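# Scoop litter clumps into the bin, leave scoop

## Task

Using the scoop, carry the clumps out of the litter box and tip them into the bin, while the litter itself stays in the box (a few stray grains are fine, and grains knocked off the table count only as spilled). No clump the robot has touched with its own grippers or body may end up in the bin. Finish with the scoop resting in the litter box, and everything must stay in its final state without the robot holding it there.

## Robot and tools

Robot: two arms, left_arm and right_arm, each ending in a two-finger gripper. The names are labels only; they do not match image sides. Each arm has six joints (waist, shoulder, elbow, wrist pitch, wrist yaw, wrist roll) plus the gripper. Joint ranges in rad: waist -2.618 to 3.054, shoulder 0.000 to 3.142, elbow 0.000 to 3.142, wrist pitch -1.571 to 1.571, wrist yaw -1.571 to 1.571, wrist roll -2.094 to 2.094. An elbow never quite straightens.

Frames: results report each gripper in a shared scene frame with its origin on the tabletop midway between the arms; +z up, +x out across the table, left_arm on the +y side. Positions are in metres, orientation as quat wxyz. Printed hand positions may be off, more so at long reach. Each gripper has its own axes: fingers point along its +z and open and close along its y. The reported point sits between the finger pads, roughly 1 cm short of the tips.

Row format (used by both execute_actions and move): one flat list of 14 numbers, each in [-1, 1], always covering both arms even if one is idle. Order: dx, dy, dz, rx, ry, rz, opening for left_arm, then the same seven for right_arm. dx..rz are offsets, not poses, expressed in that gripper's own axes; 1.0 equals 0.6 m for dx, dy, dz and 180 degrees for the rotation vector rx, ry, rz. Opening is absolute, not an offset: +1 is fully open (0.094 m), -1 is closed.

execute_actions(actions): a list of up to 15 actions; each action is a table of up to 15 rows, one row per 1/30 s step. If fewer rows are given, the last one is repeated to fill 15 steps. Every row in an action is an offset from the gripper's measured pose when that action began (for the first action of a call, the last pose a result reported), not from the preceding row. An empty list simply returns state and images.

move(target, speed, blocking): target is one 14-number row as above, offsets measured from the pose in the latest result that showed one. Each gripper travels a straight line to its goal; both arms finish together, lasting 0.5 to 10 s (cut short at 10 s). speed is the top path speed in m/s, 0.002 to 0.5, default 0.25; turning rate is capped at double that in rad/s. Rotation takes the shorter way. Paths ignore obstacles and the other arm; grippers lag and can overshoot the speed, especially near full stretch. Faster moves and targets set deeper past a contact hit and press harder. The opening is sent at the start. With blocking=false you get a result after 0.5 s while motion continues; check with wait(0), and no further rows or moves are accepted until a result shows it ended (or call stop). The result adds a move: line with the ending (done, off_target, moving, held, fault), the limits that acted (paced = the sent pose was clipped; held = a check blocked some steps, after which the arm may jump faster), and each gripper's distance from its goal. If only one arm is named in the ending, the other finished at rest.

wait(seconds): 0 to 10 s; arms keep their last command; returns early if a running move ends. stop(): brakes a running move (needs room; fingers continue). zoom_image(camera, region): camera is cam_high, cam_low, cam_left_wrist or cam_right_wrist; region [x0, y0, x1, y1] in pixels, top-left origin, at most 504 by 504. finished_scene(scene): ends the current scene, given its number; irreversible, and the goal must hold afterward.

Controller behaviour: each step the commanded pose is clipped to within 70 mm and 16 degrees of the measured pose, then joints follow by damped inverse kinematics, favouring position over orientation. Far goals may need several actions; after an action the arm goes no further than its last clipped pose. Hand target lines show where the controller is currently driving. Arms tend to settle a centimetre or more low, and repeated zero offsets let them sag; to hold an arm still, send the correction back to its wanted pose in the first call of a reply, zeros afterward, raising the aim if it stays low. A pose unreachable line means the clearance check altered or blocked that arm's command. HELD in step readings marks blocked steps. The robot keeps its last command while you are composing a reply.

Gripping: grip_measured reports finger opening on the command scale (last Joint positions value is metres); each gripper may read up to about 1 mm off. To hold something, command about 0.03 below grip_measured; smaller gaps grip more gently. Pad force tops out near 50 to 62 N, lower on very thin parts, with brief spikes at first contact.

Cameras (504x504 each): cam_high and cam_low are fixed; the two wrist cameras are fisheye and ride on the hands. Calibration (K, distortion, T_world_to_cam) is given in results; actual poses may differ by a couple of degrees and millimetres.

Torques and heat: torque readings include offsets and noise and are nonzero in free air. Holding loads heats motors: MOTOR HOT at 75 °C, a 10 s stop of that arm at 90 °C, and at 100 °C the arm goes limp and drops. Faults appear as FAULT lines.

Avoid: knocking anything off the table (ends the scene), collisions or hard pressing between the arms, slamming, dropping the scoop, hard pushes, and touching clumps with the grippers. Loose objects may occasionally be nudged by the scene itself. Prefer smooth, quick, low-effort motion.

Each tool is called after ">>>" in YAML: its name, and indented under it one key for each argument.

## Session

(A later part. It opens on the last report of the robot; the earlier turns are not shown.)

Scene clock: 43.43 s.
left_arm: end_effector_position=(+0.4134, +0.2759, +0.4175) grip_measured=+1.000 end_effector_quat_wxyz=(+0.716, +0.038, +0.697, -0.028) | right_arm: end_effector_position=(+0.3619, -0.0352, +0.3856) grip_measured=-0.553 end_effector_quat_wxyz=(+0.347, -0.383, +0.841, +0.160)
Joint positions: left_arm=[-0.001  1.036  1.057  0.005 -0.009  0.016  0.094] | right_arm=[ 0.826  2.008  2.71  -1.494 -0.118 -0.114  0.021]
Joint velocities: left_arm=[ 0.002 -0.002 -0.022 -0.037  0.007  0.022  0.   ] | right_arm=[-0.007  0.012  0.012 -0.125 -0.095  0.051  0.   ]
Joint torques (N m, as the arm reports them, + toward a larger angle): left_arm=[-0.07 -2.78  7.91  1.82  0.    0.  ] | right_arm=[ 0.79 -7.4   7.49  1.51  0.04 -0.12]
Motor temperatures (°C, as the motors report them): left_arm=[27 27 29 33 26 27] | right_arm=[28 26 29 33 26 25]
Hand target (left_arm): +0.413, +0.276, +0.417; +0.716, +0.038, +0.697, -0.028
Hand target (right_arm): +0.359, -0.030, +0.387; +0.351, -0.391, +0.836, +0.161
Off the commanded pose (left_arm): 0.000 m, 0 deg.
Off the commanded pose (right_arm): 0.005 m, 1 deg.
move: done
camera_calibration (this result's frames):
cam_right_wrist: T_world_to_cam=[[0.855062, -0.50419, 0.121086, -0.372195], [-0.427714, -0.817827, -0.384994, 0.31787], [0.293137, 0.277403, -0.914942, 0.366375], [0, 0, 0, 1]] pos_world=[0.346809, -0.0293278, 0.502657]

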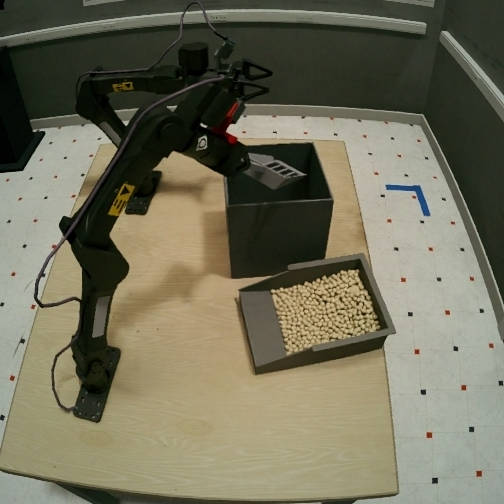

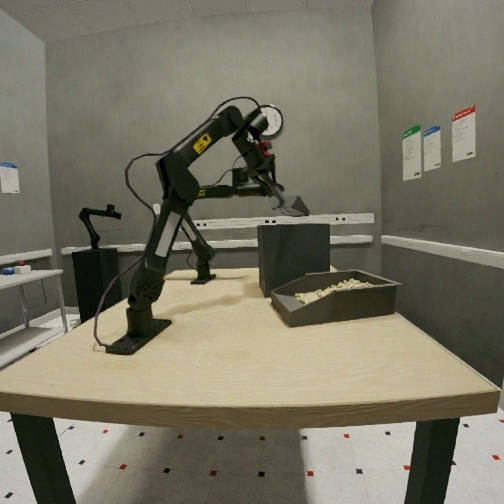

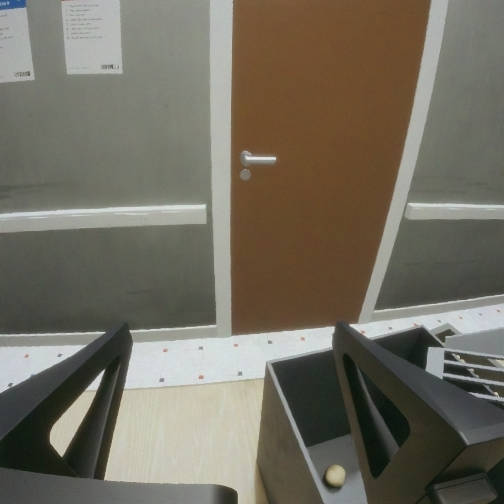

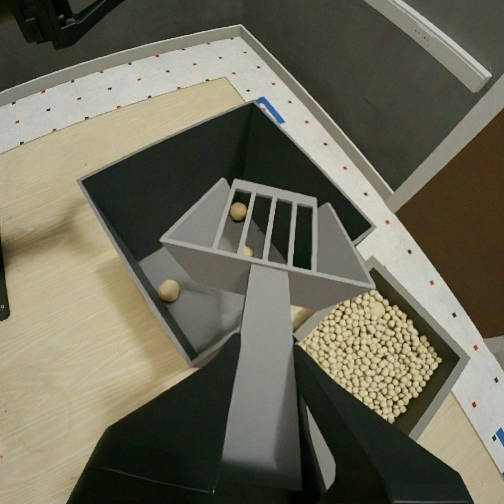

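>>> move:
  target: [0,0,0,0,0,0,1,0.165,-0.153,-0.195,0.13,-0.02,0.13,-0.59]
  speed: 0.2

Scene clock: 46.20 s.
left_arm: end_effector_position=(+0.4134, +0.2759, +0.4175) grip_measured=+1.000 end_effector_quat_wxyz=(+0.716, +0.038, +0.697, -0.028) | right_arm: end_effector_position=(+0.3354, -0.2063, +0.3937) grip_measured=-0.553 end_effector_quat_wxyz=(+0.394, -0.135, +0.907, +0.068)
Joint positions: left_arm=[-0.001  1.036  1.057  0.005 -0.009  0.016  0.094] | right_arm=[ 0.602  1.43   2.003 -1.327  0.11   0.125  0.021]
Joint velocities: left_arm=[-0.007 -0.007 -0.012 -0.066 -0.037 -0.037  0.   ] | right_arm=[-0.012 -0.002  0.017  0.007  0.007  0.066 -0.   ]
Joint torques (N m, as the arm reports them, + toward a larger angle): left_arm=[ 0.02 -2.74  7.97  1.81  0.01  0.  ] | right_arm=[-0.78 -5.22  4.26  1.74  0.1   0.08]
Motor temperatures (°C, as the motors report them): left_arm=[27 27 29 33 26 27] | right_arm=[28 26 29 33 26 25]
Hand target (left_arm): +0.413, +0.276, +0.417; +0.716, +0.038, +0.697, -0.028
Hand target (right_arm): +0.334, -0.213, +0.398; +0.405, -0.122, +0.904, +0.068
Off the commanded pose (left_arm): 0.000 m, 0 deg.
Off the commanded pose (right_arm): 0.008 m, 2 deg.
move: done
camera_calibration (this result's frames):
cam_right_wrist: T_world_to_cam=[[0.458887, -0.880984, 0.115281, -0.379315], [-0.781034, -0.46183, -0.420355, 0.375606], [0.423567, 0.102857, -0.900006, 0.343419], [0, 0, 0, 1]] pos_world=[0.321963, -0.196027, 0.510695]

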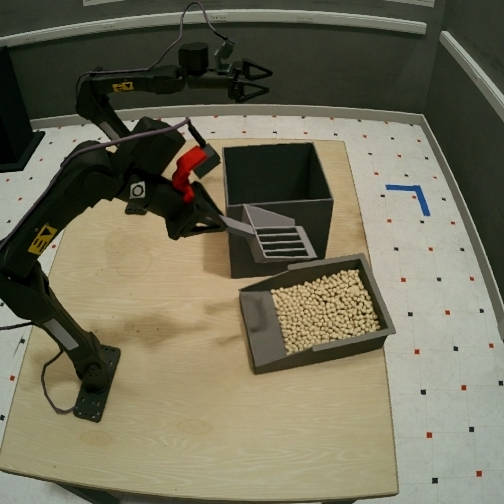

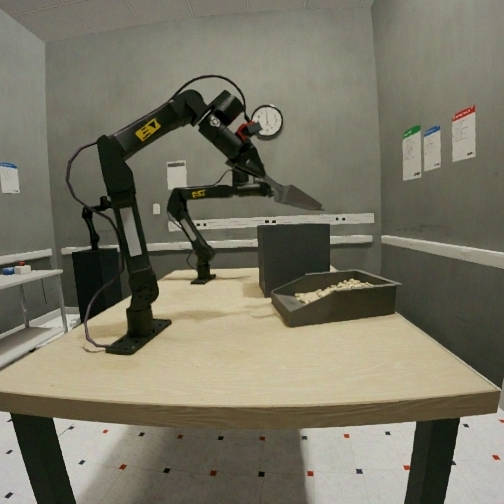

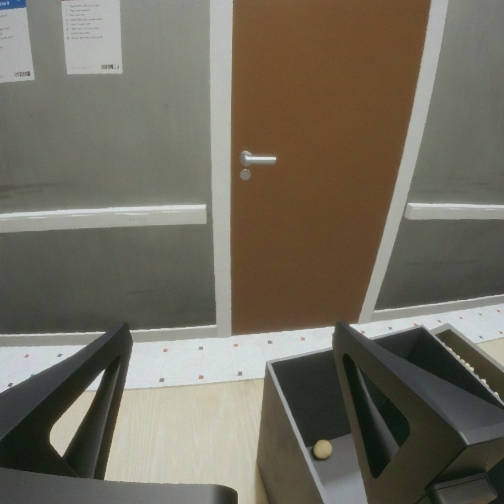

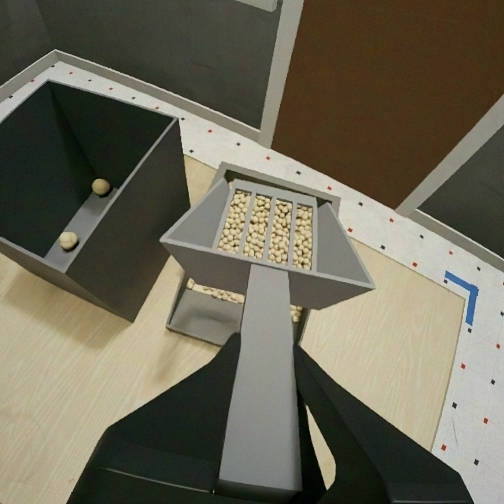

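>>> move:
  target: [0,0,0,0,0,0,1,0.295,0.005,0.22,0,0.07,0,-0.59]
  speed: 0.2

Scene clock: 49.30 s.
left_arm: end_effector_position=(+0.4134, +0.2759, +0.4175) grip_measured=+1.000 end_effector_quat_wxyz=(+0.716, +0.038, +0.697, -0.028) | right_arm: end_effector_position=(+0.3113, -0.2131, +0.1663) grip_measured=-0.553 end_effector_quat_wxyz=(+0.274, -0.143, +0.950, +0.039)
Joint positions: left_arm=[-0.001  1.036  1.057  0.005 -0.009  0.016  0.094] | right_arm=[ 0.611  1.222  1.022 -0.817  0.099  0.151  0.021]
Joint velocities: left_arm=[ 0.012  0.007 -0.017 -0.037 -0.051  0.022  0.   ] | right_arm=[ 0.007  0.012  0.002  0.081 -0.037  0.022 -0.   ]
Joint torques (N m, as the arm reports them, + toward a larger angle): left_arm=[-0.03 -2.84  7.87  1.78  0.   -0.07] | right_arm=[ 0.89 -5.65  6.53  1.39  0.05  0.08]
Motor temperatures (°C, as the motors report them): left_arm=[27 27 29 34 26 27] | right_arm=[28 26 29 33 26 25]
Hand target (left_arm): +0.413, +0.276, +0.417; +0.716, +0.038, +0.697, -0.028
Hand target (right_arm): +0.310, -0.209, +0.174; +0.292, -0.143, +0.944, +0.050
Off the commanded pose (left_arm): 0.000 m, 0 deg.
Off the commanded pose (right_arm): 0.010 m, 3 deg.
move: off_target (right_arm)
camera_calibration (this result's frames):
cam_right_wrist: T_world_to_cam=[[0.479939, -0.873119, 0.0855721, -0.347963], [-0.855499, -0.48739, -0.174851, 0.234934], [0.194372, 0.0107107, -0.980869, 0.214776], [0, 0, 0, 1]] pos_world=[0.32624, -0.191609, 0.281521]

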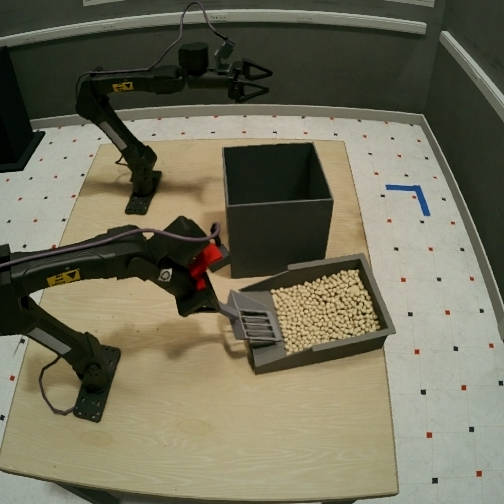

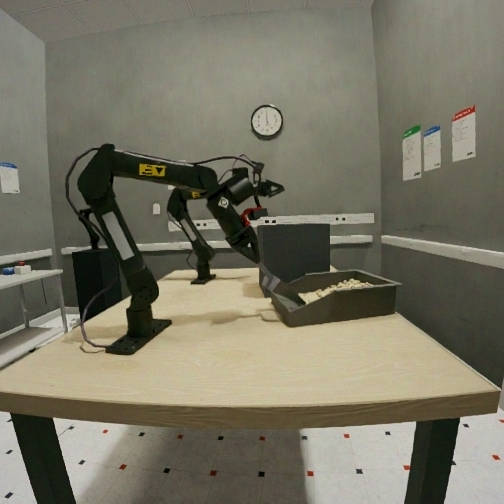

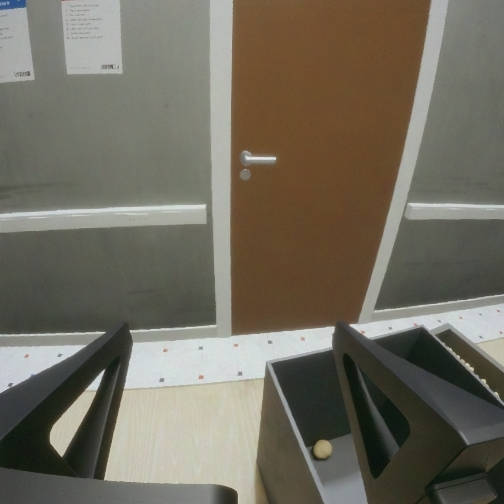

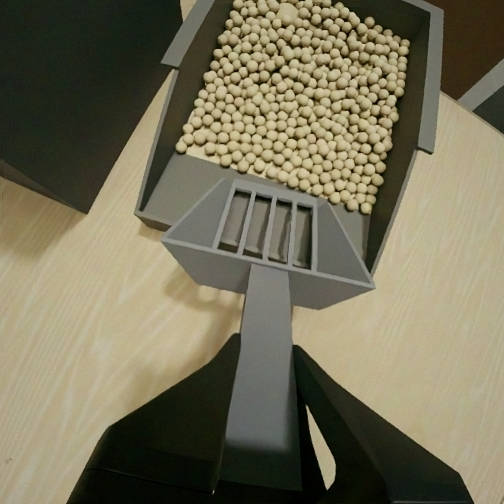

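>>> move:
  target: [0,0,0,0,0,0,1,-0.045,0.04,0.15,0,-0.093,0,-0.59]
  speed: 0.06

>>> move:
  target: [0,0,0,0,0,0,1,-0.035,0,0.105,0,-0.03,0,-0.59]
  speed: 0.04

Scene clock: 52.37 s.
left_arm: end_effector_position=(+0.4134, +0.2759, +0.4175) grip_measured=+1.000 end_effector_quat_wxyz=(+0.716, +0.038, +0.697, -0.028) | right_arm: end_effector_position=(+0.3716, -0.1715, +0.1116) grip_measured=-0.553 end_effector_quat_wxyz=(+0.412, -0.133, +0.899, +0.063)
Joint positions: left_arm=[-0.001  1.036  1.057  0.005 -0.009  0.016  0.094] | right_arm=[ 0.673  1.379  0.717 -0.064  0.182  0.163  0.021]
Joint velocities: left_arm=[-0.002 -0.007 -0.027 -0.066  0.007  0.022  0.   ] | right_arm=[ 0.002 -0.017 -0.012  0.037  0.037 -0.022 -0.   ]
Joint torques (N m, as the arm reports them, + toward a larger angle): left_arm=[-0.01 -2.85  8.02  1.79  0.02  0.01] | right_arm=[ 0.74 -3.6   6.23  1.76  0.22  0.08]
Motor temperatures (°C, as the motors report them): left_arm=[27 27 30 34 26 27] | right_arm=[28 26 29 33 26 25]
Hand target (left_arm): +0.413, +0.276, +0.417; +0.716, +0.038, +0.697, -0.028
Hand target (right_arm): +0.370, -0.169, +0.105; +0.409, -0.135, +0.900, +0.062
Off the commanded pose (left_arm): 0.000 m, 0 deg.
Off the commanded pose (right_arm): 0.008 m, 1 deg.
move: done
camera_calibration (this result's frames):
cam_right_wrist: T_world_to_cam=[[0.447342, -0.884264, 0.134021, -0.331125], [-0.76707, -0.456394, -0.450898, 0.300569], [0.459879, 0.0989024, -0.882457, 0.0545064], [0, 0, 0, 1]] pos_world=[0.353618, -0.161015, 0.228003]

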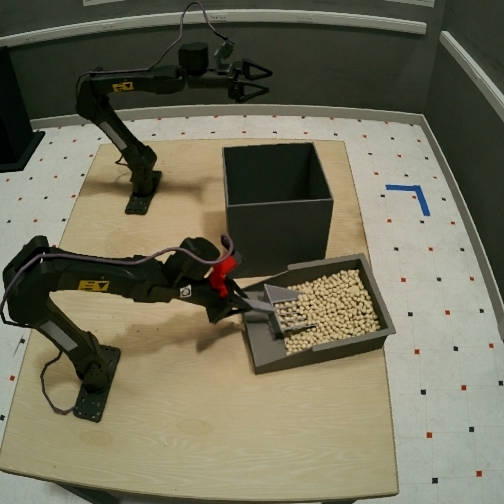

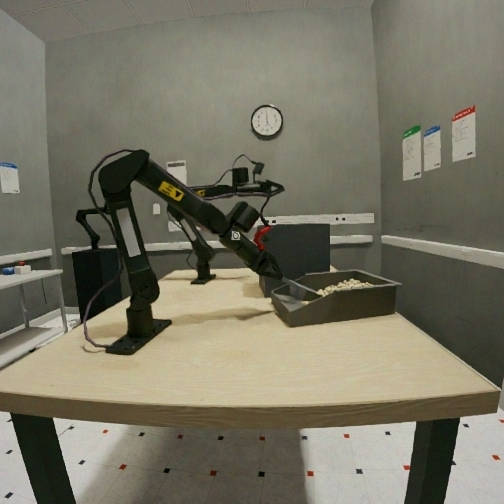

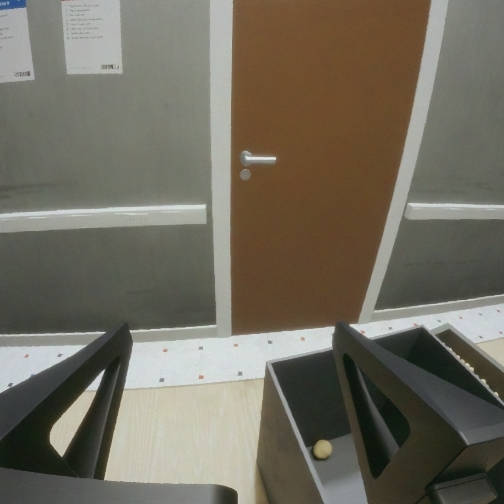

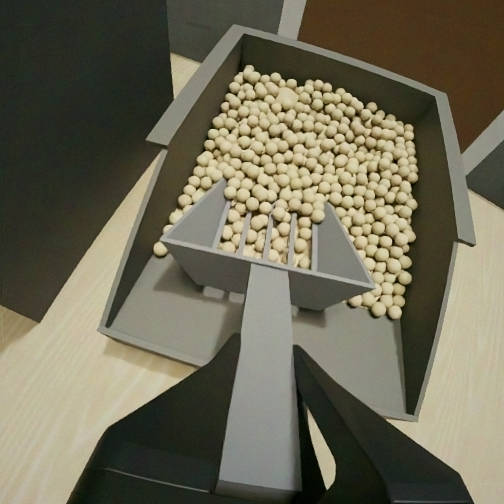

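Scene clock: 54.30 s.
left_arm: end_effector_position=(+0.4134, +0.2759, +0.4175) grip_measured=+1.000 end_effector_quat_wxyz=(+0.716, +0.038, +0.697, -0.028) | right_arm: end_effector_position=(+0.4253, -0.1539, +0.0925) grip_measured=-0.553 end_effector_quat_wxyz=(+0.462, -0.121, +0.875, +0.071)
Joint positions: left_arm=[-0.001  1.036  1.057  0.005 -0.009  0.016  0.094] | right_arm=[0.645 1.628 0.754 0.265 0.183 0.141 0.021]
Joint velocities: left_arm=[ 0.007 -0.017 -0.012  0.037 -0.051  0.007  0.   ] | right_arm=[-0.012  0.012  0.002 -0.037  0.007 -0.022  0.   ]
Joint torques (N m, as the arm reports them, + toward a larger angle): left_arm=[ 0.12 -2.78  7.77  1.82  0.06 -0.07] | right_arm=[-0.7  -4.47  9.29  1.61 -0.1  -0.21]
Motor temperatures (°C, as the motors report them): left_arm=[27 27 30 34 26 27] | right_arm=[28 26 29 33 26 25]
Hand target (left_arm): +0.413, +0.276, +0.417; +0.716, +0.038, +0.697, -0.028
Hand target (right_arm): +0.429, -0.153, +0.086; +0.454, -0.129, +0.879, +0.070
Off the commanded pose (left_arm): 0.000 m, 0 deg.
Off the commanded pose (right_arm): 0.008 m, 1 deg.
move: done
camera_calibration (this result's frames):
cam_right_wrist: T_world_to_cam=[[0.418847, -0.896563, 0.14402, -0.327719], [-0.720491, -0.424657, -0.548233, 0.33523], [0.552684, 0.12586, -0.823832, -0.029615], [0, 0, 0, 1]] pos_world=[0.395161, -0.147735, 0.206584]

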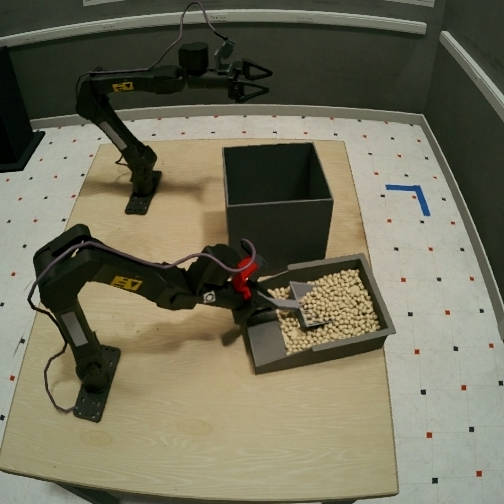

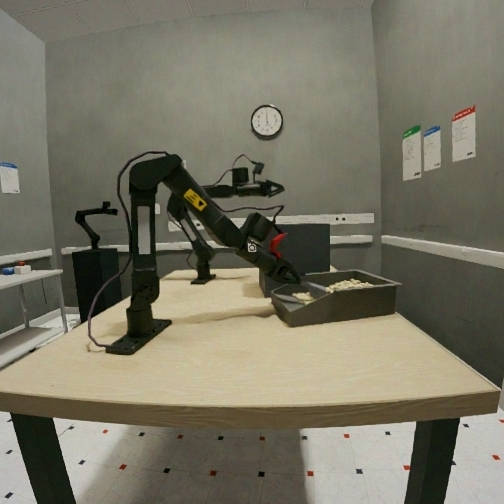

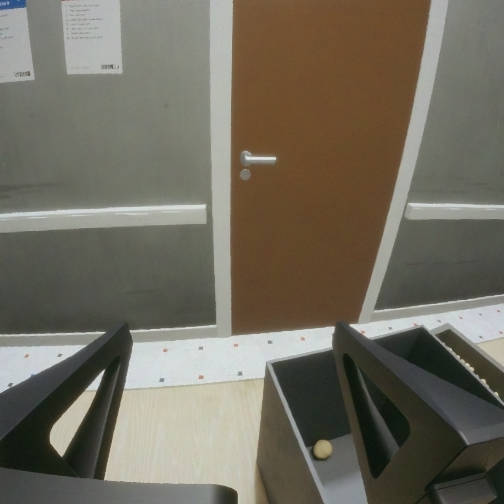

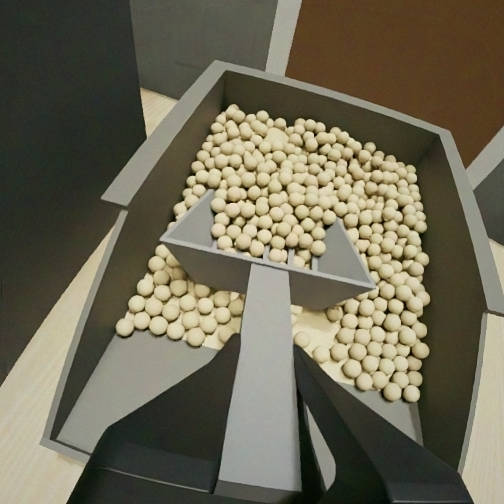

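Forward 3.5 cm, pressing slightly down.

>>> move:
  target: [0,0,0,0,0,0,1,-0.02,0,0.058,0,0.01,0,-0.59]
  speed: 0.03

Scene clock: 55.93 s.
left_arm: end_effector_position=(+0.4134, +0.2759, +0.4175) grip_measured=+1.000 end_effector_quat_wxyz=(+0.716, +0.038, +0.697, -0.028) | right_arm: end_effector_position=(+0.4553, -0.1443, +0.0923) grip_measured=-0.553 end_effector_quat_wxyz=(+0.463, -0.115, +0.876, +0.067)
Joint positions: left_arm=[-0.001  1.036  1.057  0.005 -0.009  0.016  0.094] | right_arm=[0.632 1.739 0.88  0.25  0.185 0.141 0.021]
Joint velocities: left_arm=[ 0.002  0.007  0.022 -0.007  0.007 -0.022  0.   ] | right_arm=[-0.017  0.012  0.002 -0.007 -0.007 -0.007  0.001]
Joint torques (N m, as the arm reports them, + toward a larger angle): left_arm=[ 0.06 -2.93  7.92  1.79 -0.02 -0.02] | right_arm=[-0.8  -5.29  9.61  1.48 -0.17 -0.11]
Motor temperatures (°C, as the motors report them): left_arm=[27 27 30 34 26 27] | right_arm=[28 26 29 33 26 25]
Hand target (left_arm): +0.413, +0.276, +0.417; +0.716, +0.038, +0.697, -0.028
Hand target (right_arm): +0.459, -0.143, +0.083; +0.449, -0.122, +0.883, +0.069
Off the commanded pose (left_arm): 0.000 m, 0 deg.
Off the commanded pose (right_arm): 0.010 m, 2 deg.
move: done
camera_calibration (this result's frames):
cam_right_wrist: T_world_to_cam=[[0.405743, -0.902362, 0.145311, -0.326657], [-0.726216, -0.41482, -0.54821, 0.364882], [0.554962, 0.116905, -0.82362, -0.0498557], [0, 0, 0, 1]] pos_world=[0.42519, -0.137574, 0.206437]

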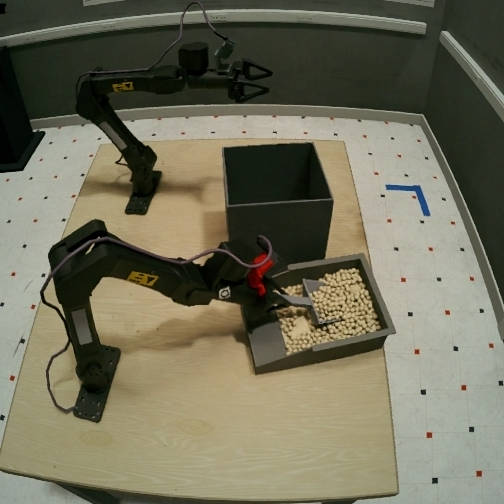

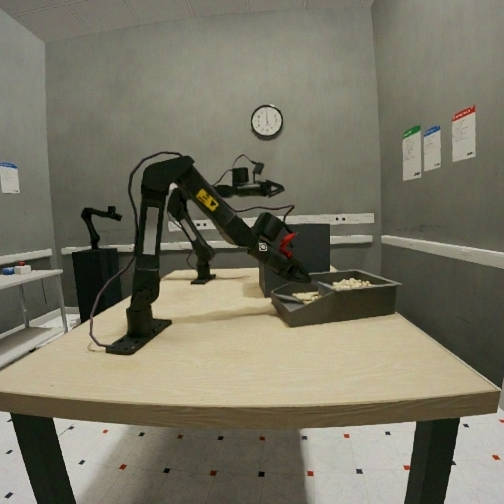

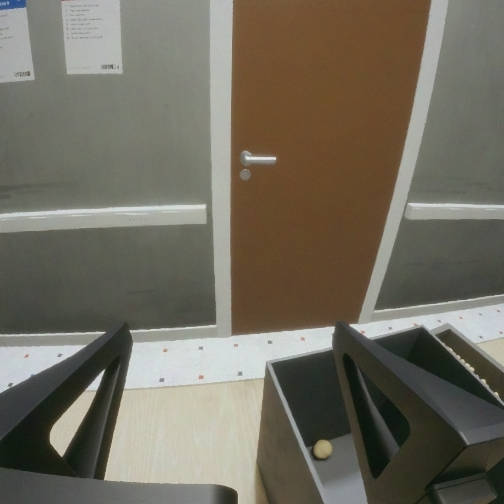

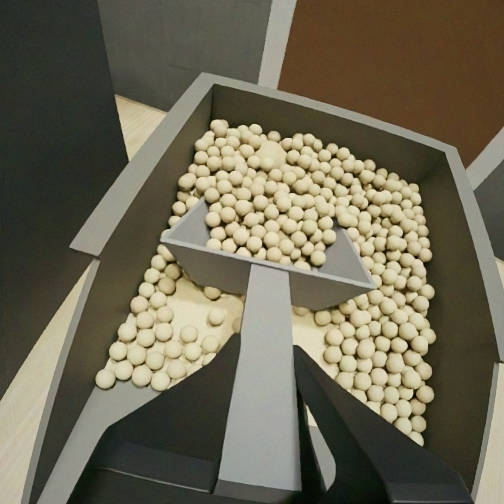

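>>> move:
  target: [0,0,0,0,0,0,1,-0.016,0,0.052,0,0.01,0,-0.59]
  speed: 0.03

Scene clock: 57.40 s.
left_arm: end_effector_position=(+0.4134, +0.2759, +0.4175) grip_measured=+1.000 end_effector_quat_wxyz=(+0.716, +0.038, +0.697, -0.028) | right_arm: end_effector_position=(+0.4804, -0.1344, +0.0920) grip_measured=-0.553 end_effector_quat_wxyz=(+0.462, -0.112, +0.877, +0.065)
Joint positions: left_arm=[-0.001  1.036  1.057  0.005 -0.009  0.016  0.094] | right_arm=[0.626 1.831 0.997 0.222 0.186 0.141 0.021]
Joint velocities: left_arm=[-0.007 -0.002 -0.027 -0.022 -0.007  0.007  0.   ] | right_arm=[-0.017  0.007 -0.007 -0.022 -0.022 -0.007  0.001]
Joint torques (N m, as the arm reports them, + toward a larger angle): left_arm=[-0.11 -2.79  7.88  1.8   0.02 -0.02] | right_arm=[-1.06 -6.49  9.58  1.5  -0.14 -0.11]
Motor temperatures (°C, as the motors report them): left_arm=[27 27 30 34 26 27] | right_arm=[28 26 29 33 26 25]
Hand target (left_arm): +0.413, +0.276, +0.417; +0.716, +0.038, +0.697, -0.028
Hand target (right_arm): +0.485, -0.136, +0.083; +0.450, -0.116, +0.883, +0.065
Off the commanded pose (left_arm): 0.000 m, 0 deg.
Off the commanded pose (right_arm): 0.011 m, 2 deg.
move: off_target (right_arm)
camera_calibration (this result's frames):
cam_right_wrist: T_world_to_cam=[[0.399878, -0.904914, 0.1457, -0.325388], [-0.730066, -0.410572, -0.546291, 0.389252], [0.554167, 0.112079, -0.824826, -0.065406], [0, 0, 0, 1]] pos_world=[0.450541, -0.127301, 0.206105]

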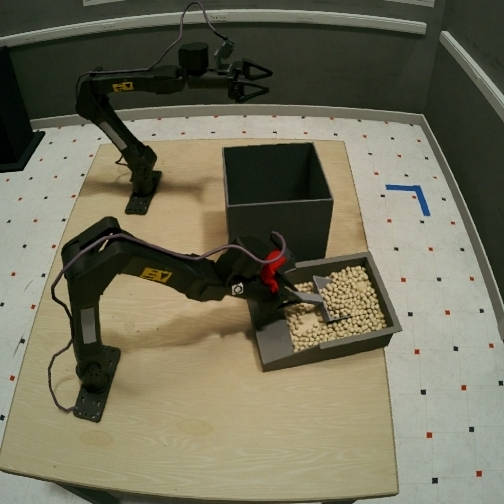

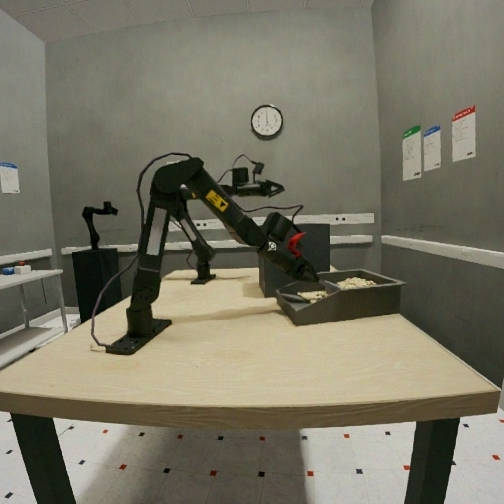

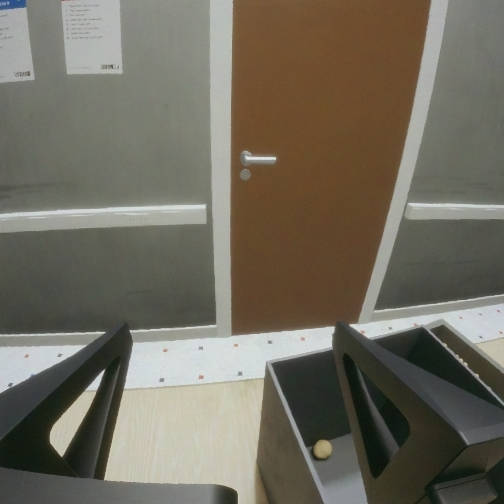

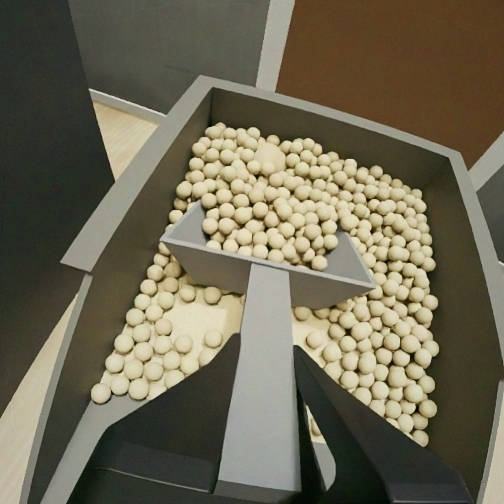

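Slid again; tilt up with a small lift.

>>> move:
  target: [0,0,0,0,0,0,1,-0.045,0,-0.025,0,-0.1,0,-0.59]
  speed: 0.05

Scene clock: 61.17 s.
left_arm: end_effector_position=(+0.4134, +0.2759, +0.4175) grip_measured=+1.000 end_effector_quat_wxyz=(+0.716, +0.038, +0.697, -0.028) | right_arm: end_effector_position=(+0.4741, -0.1412, +0.0966) grip_measured=-0.553 end_effector_quat_wxyz=(+0.548, -0.108, +0.826, +0.075)
Joint positions: left_arm=[-0.001  1.036  1.057  0.005 -0.009  0.016  0.094] | right_arm=[0.629 1.831 0.797 0.625 0.212 0.096 0.021]
Joint velocities: left_arm=[-0.002 -0.012  0.007 -0.022 -0.051 -0.007  0.   ] | right_arm=[-0.002 -0.002  0.002 -0.007 -0.022 -0.037  0.001]
Joint torques (N m, as the arm reports them, + toward a larger angle): left_arm=[ 0.03 -2.78  8.    1.81  0.02 -0.05] | right_arm=[ 0.79 -8.19  7.04  2.83  0.23 -0.14]
Motor temperatures (°C, as the motors report them): left_arm=[27 27 30 34 26 27] | right_arm=[28 26 29 35 26 25]
Hand target (left_arm): +0.413, +0.276, +0.417; +0.716, +0.038, +0.697, -0.028
Hand target (right_arm): +0.481, -0.135, +0.123; +0.591, -0.100, +0.796, +0.085
Off the commanded pose (left_arm): 0.000 m, 0 deg.
Off the commanded pose (right_arm): 0.029 m, 7 deg.
move: off_target (right_arm)
camera_calibration (this result's frames):
cam_right_wrist: T_world_to_cam=[[0.370091, -0.911699, 0.178433, -0.319732], [-0.608412, -0.383014, -0.695079, 0.344939], [0.702045, 0.148682, -0.696439, -0.134616], [0, 0, 0, 1]] pos_world=[0.422702, -0.139368, 0.203059]

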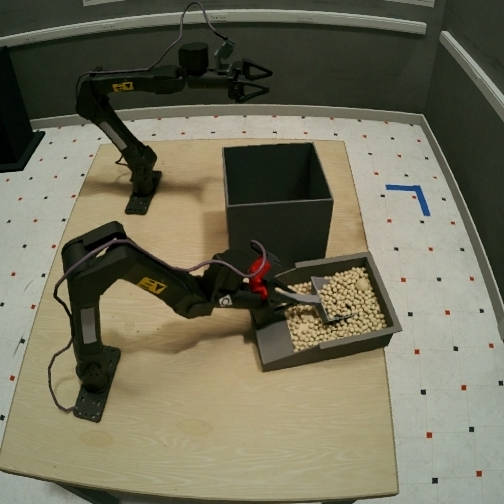

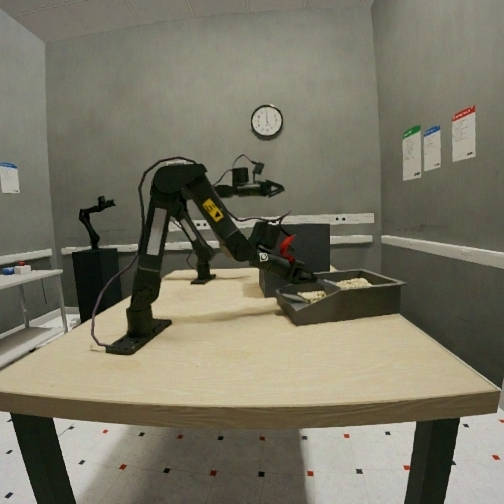

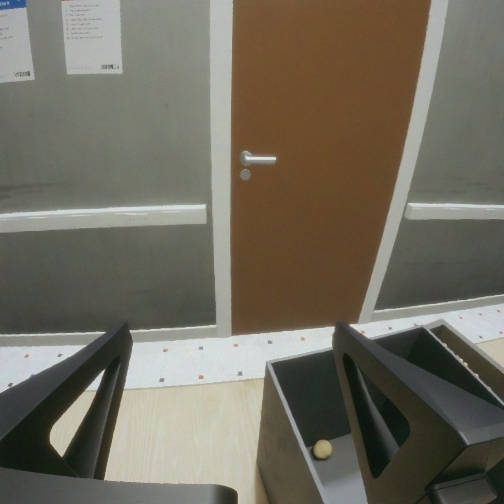

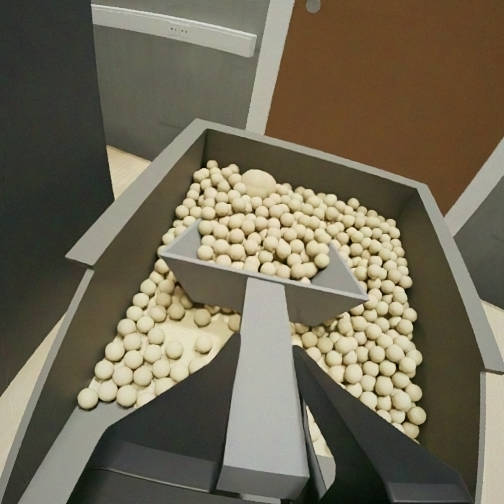

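>>> move:
  target: [0,0,0,0,0,0,1,-0.05,0,0.03,0,-0.03,0,-0.65]
  speed: 0.03

>>> zoom_image:
  camera: "cam_high"
  region: [240,230,420,380]

Scene clock: 63.23 s.
left_arm: end_effector_position=(+0.4134, +0.2759, +0.4175) grip_measured=+1.000 end_effector_quat_wxyz=(+0.716, +0.038, +0.697, -0.028) | right_arm: end_effector_position=(+0.4828, -0.1370, +0.0928) grip_measured=-0.553 end_effector_quat_wxyz=(+0.550, -0.111, +0.825, +0.072)
Joint positions: left_arm=[-0.001  1.036  1.057  0.005 -0.009  0.016  0.094] | right_arm=[0.629 1.874 0.831 0.64  0.214 0.087 0.021]
Joint velocities: left_arm=[ 0.002  0.007  0.007 -0.066  0.11   0.007  0.   ] | right_arm=[-0.017 -0.007  0.012 -0.022 -0.066 -0.022  0.   ]
Joint torques (N m, as the arm reports them, + toward a larger angle): left_arm=[ 0.14 -2.76  7.96  1.81 -0.02 -0.04] | right_arm=[-1.03 -7.63 10.5   2.48  0.02 -0.14]
Motor temperatures (°C, as the motors report them): left_arm=[27 27 30 35 26 27] | right_arm=[28 26 29 35 26 25]
Hand target (left_arm): +0.413, +0.276, +0.417; +0.716, +0.038, +0.697, -0.028
Hand target (right_arm): +0.499, -0.134, +0.118; +0.585, -0.105, +0.800, +0.080
Off the commanded pose (left_arm): 0.000 m, 0 deg.
Off the commanded pose (right_arm): 0.031 m, 5 deg.
move: off_target (right_arm)
camera_calibration (this result's frames):
cam_right_wrist: T_world_to_cam=[[0.369788, -0.910068, 0.187171, -0.318898], [-0.603073, -0.388349, -0.69677, 0.346088], [0.706796, 0.14478, -0.692444, -0.147254], [0, 0, 0, 1]] pos_world=[0.43072, -0.134497, 0.198867]

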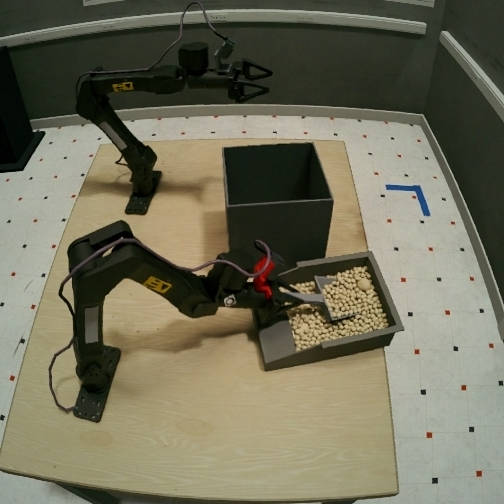

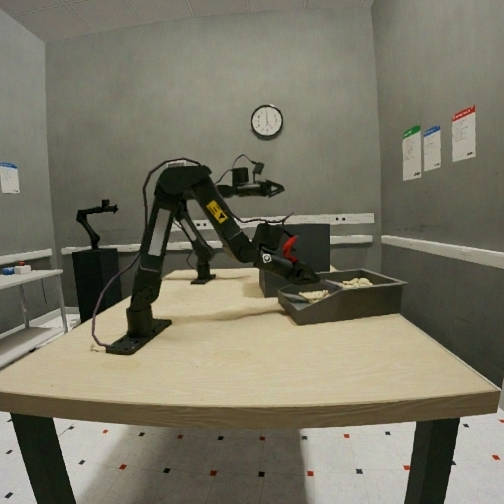

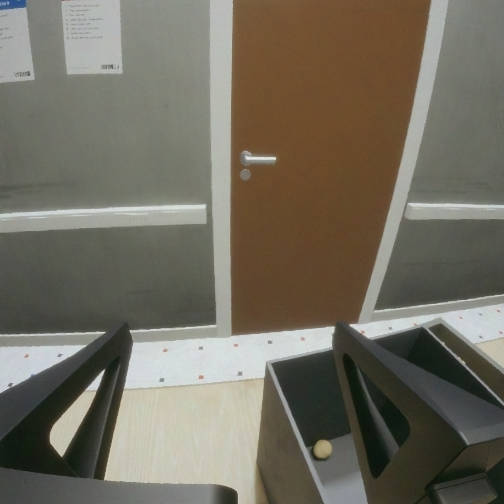

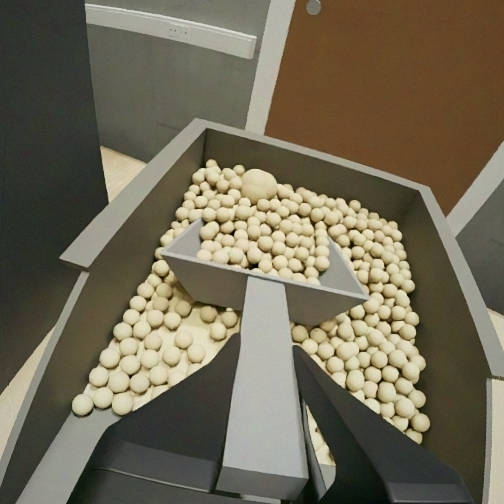

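Region (240, 230, 420, 380) of cam_high's 504x504 image, scaled by 2.800, with more detail than that image has.

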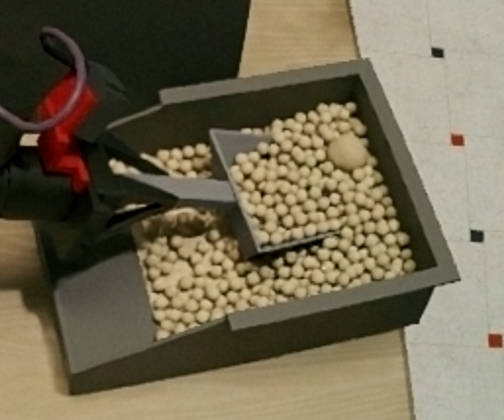

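Clump seems over the lip. Lift slowly with tilt.

>>> move:
  target: [0,0,0,0,0,0,1,-0.075,0,-0.005,0,-0.075,0,-0.65]
  speed: 0.04

>>> zoom_image:
  camera: "cam_high"
  region: [240,230,420,380]

Scene clock: 66.67 s.
left_arm: end_effector_position=(+0.4134, +0.2759, +0.4175) grip_measured=+1.000 end_effector_quat_wxyz=(+0.716, +0.038, +0.697, -0.028) | right_arm: end_effector_position=(+0.4880, -0.1358, +0.1063) grip_measured=-0.553 end_effector_quat_wxyz=(+0.598, -0.112, +0.790, +0.074)
Joint positions: left_arm=[-0.001  1.036  1.057  0.005 -0.009  0.016  0.094] | right_arm=[0.629 1.906 0.796 0.825 0.222 0.048 0.021]
Joint velocities: left_arm=[ 0.002 -0.022 -0.017 -0.066 -0.037 -0.037  0.   ] | right_arm=[-0.002 -0.007 -0.002  0.051 -0.007 -0.007  0.   ]
Joint torques (N m, as the arm reports them, + toward a larger angle): left_arm=[ 0.   -2.84  7.91  1.81  0.02 -0.03] | right_arm=[-0.19 -8.64  6.79  3.    0.11 -0.1 ]
Motor temperatures (°C, as the motors report them): left_arm=[27 27 30 35 26 27] | right_arm=[28 27 29 37 26 25]
Hand target (left_arm): +0.413, +0.276, +0.417; +0.716, +0.038, +0.697, -0.028
Hand target (right_arm): +0.495, -0.133, +0.135; +0.641, -0.101, +0.756, +0.086
Off the commanded pose (left_arm): 0.000 m, 0 deg.
Off the commanded pose (right_arm): 0.031 m, 7 deg.
move: off_target (right_arm)
camera_calibration (this result's frames):
cam_right_wrist: T_world_to_cam=[[0.351611, -0.91186, 0.21185, -0.316229], [-0.516522, -0.377706, -0.768468, 0.325912], [0.780753, 0.160776, -0.603802, -0.185083], [0, 0, 0, 1]] pos_world=[0.424034, -0.135501, 0.205693]

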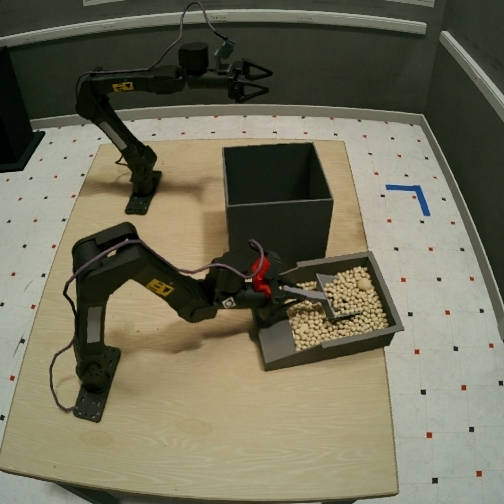

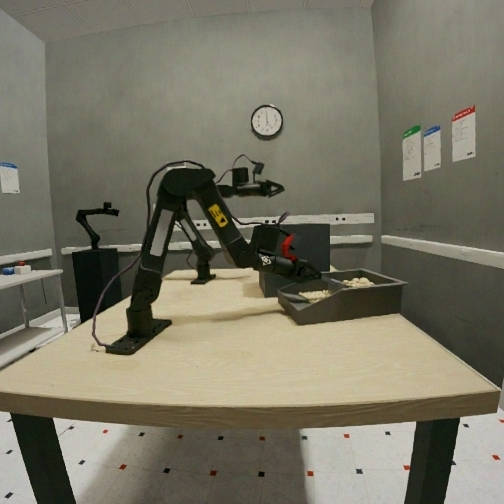

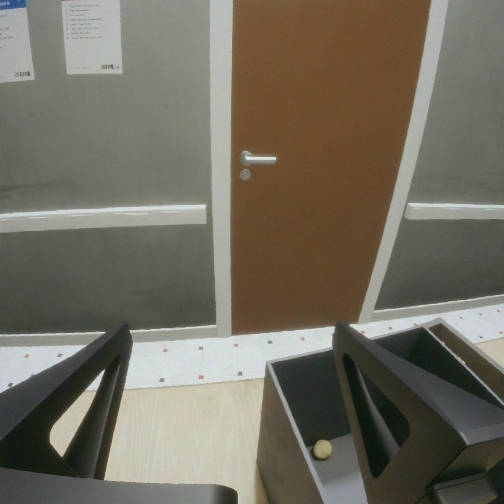

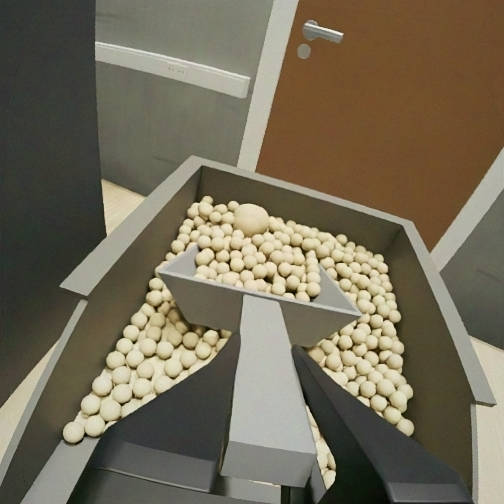

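Region (240, 230, 420, 380) of cam_high's 504x504 image, scaled by 2.800, with more detail than that image has.

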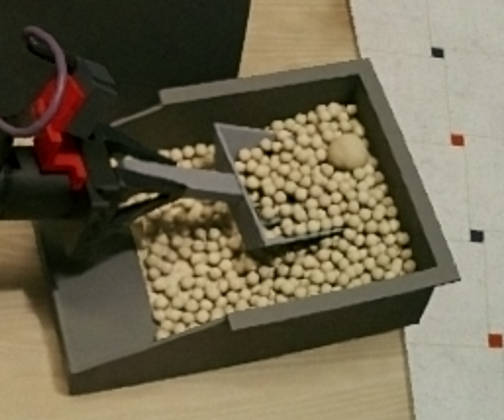

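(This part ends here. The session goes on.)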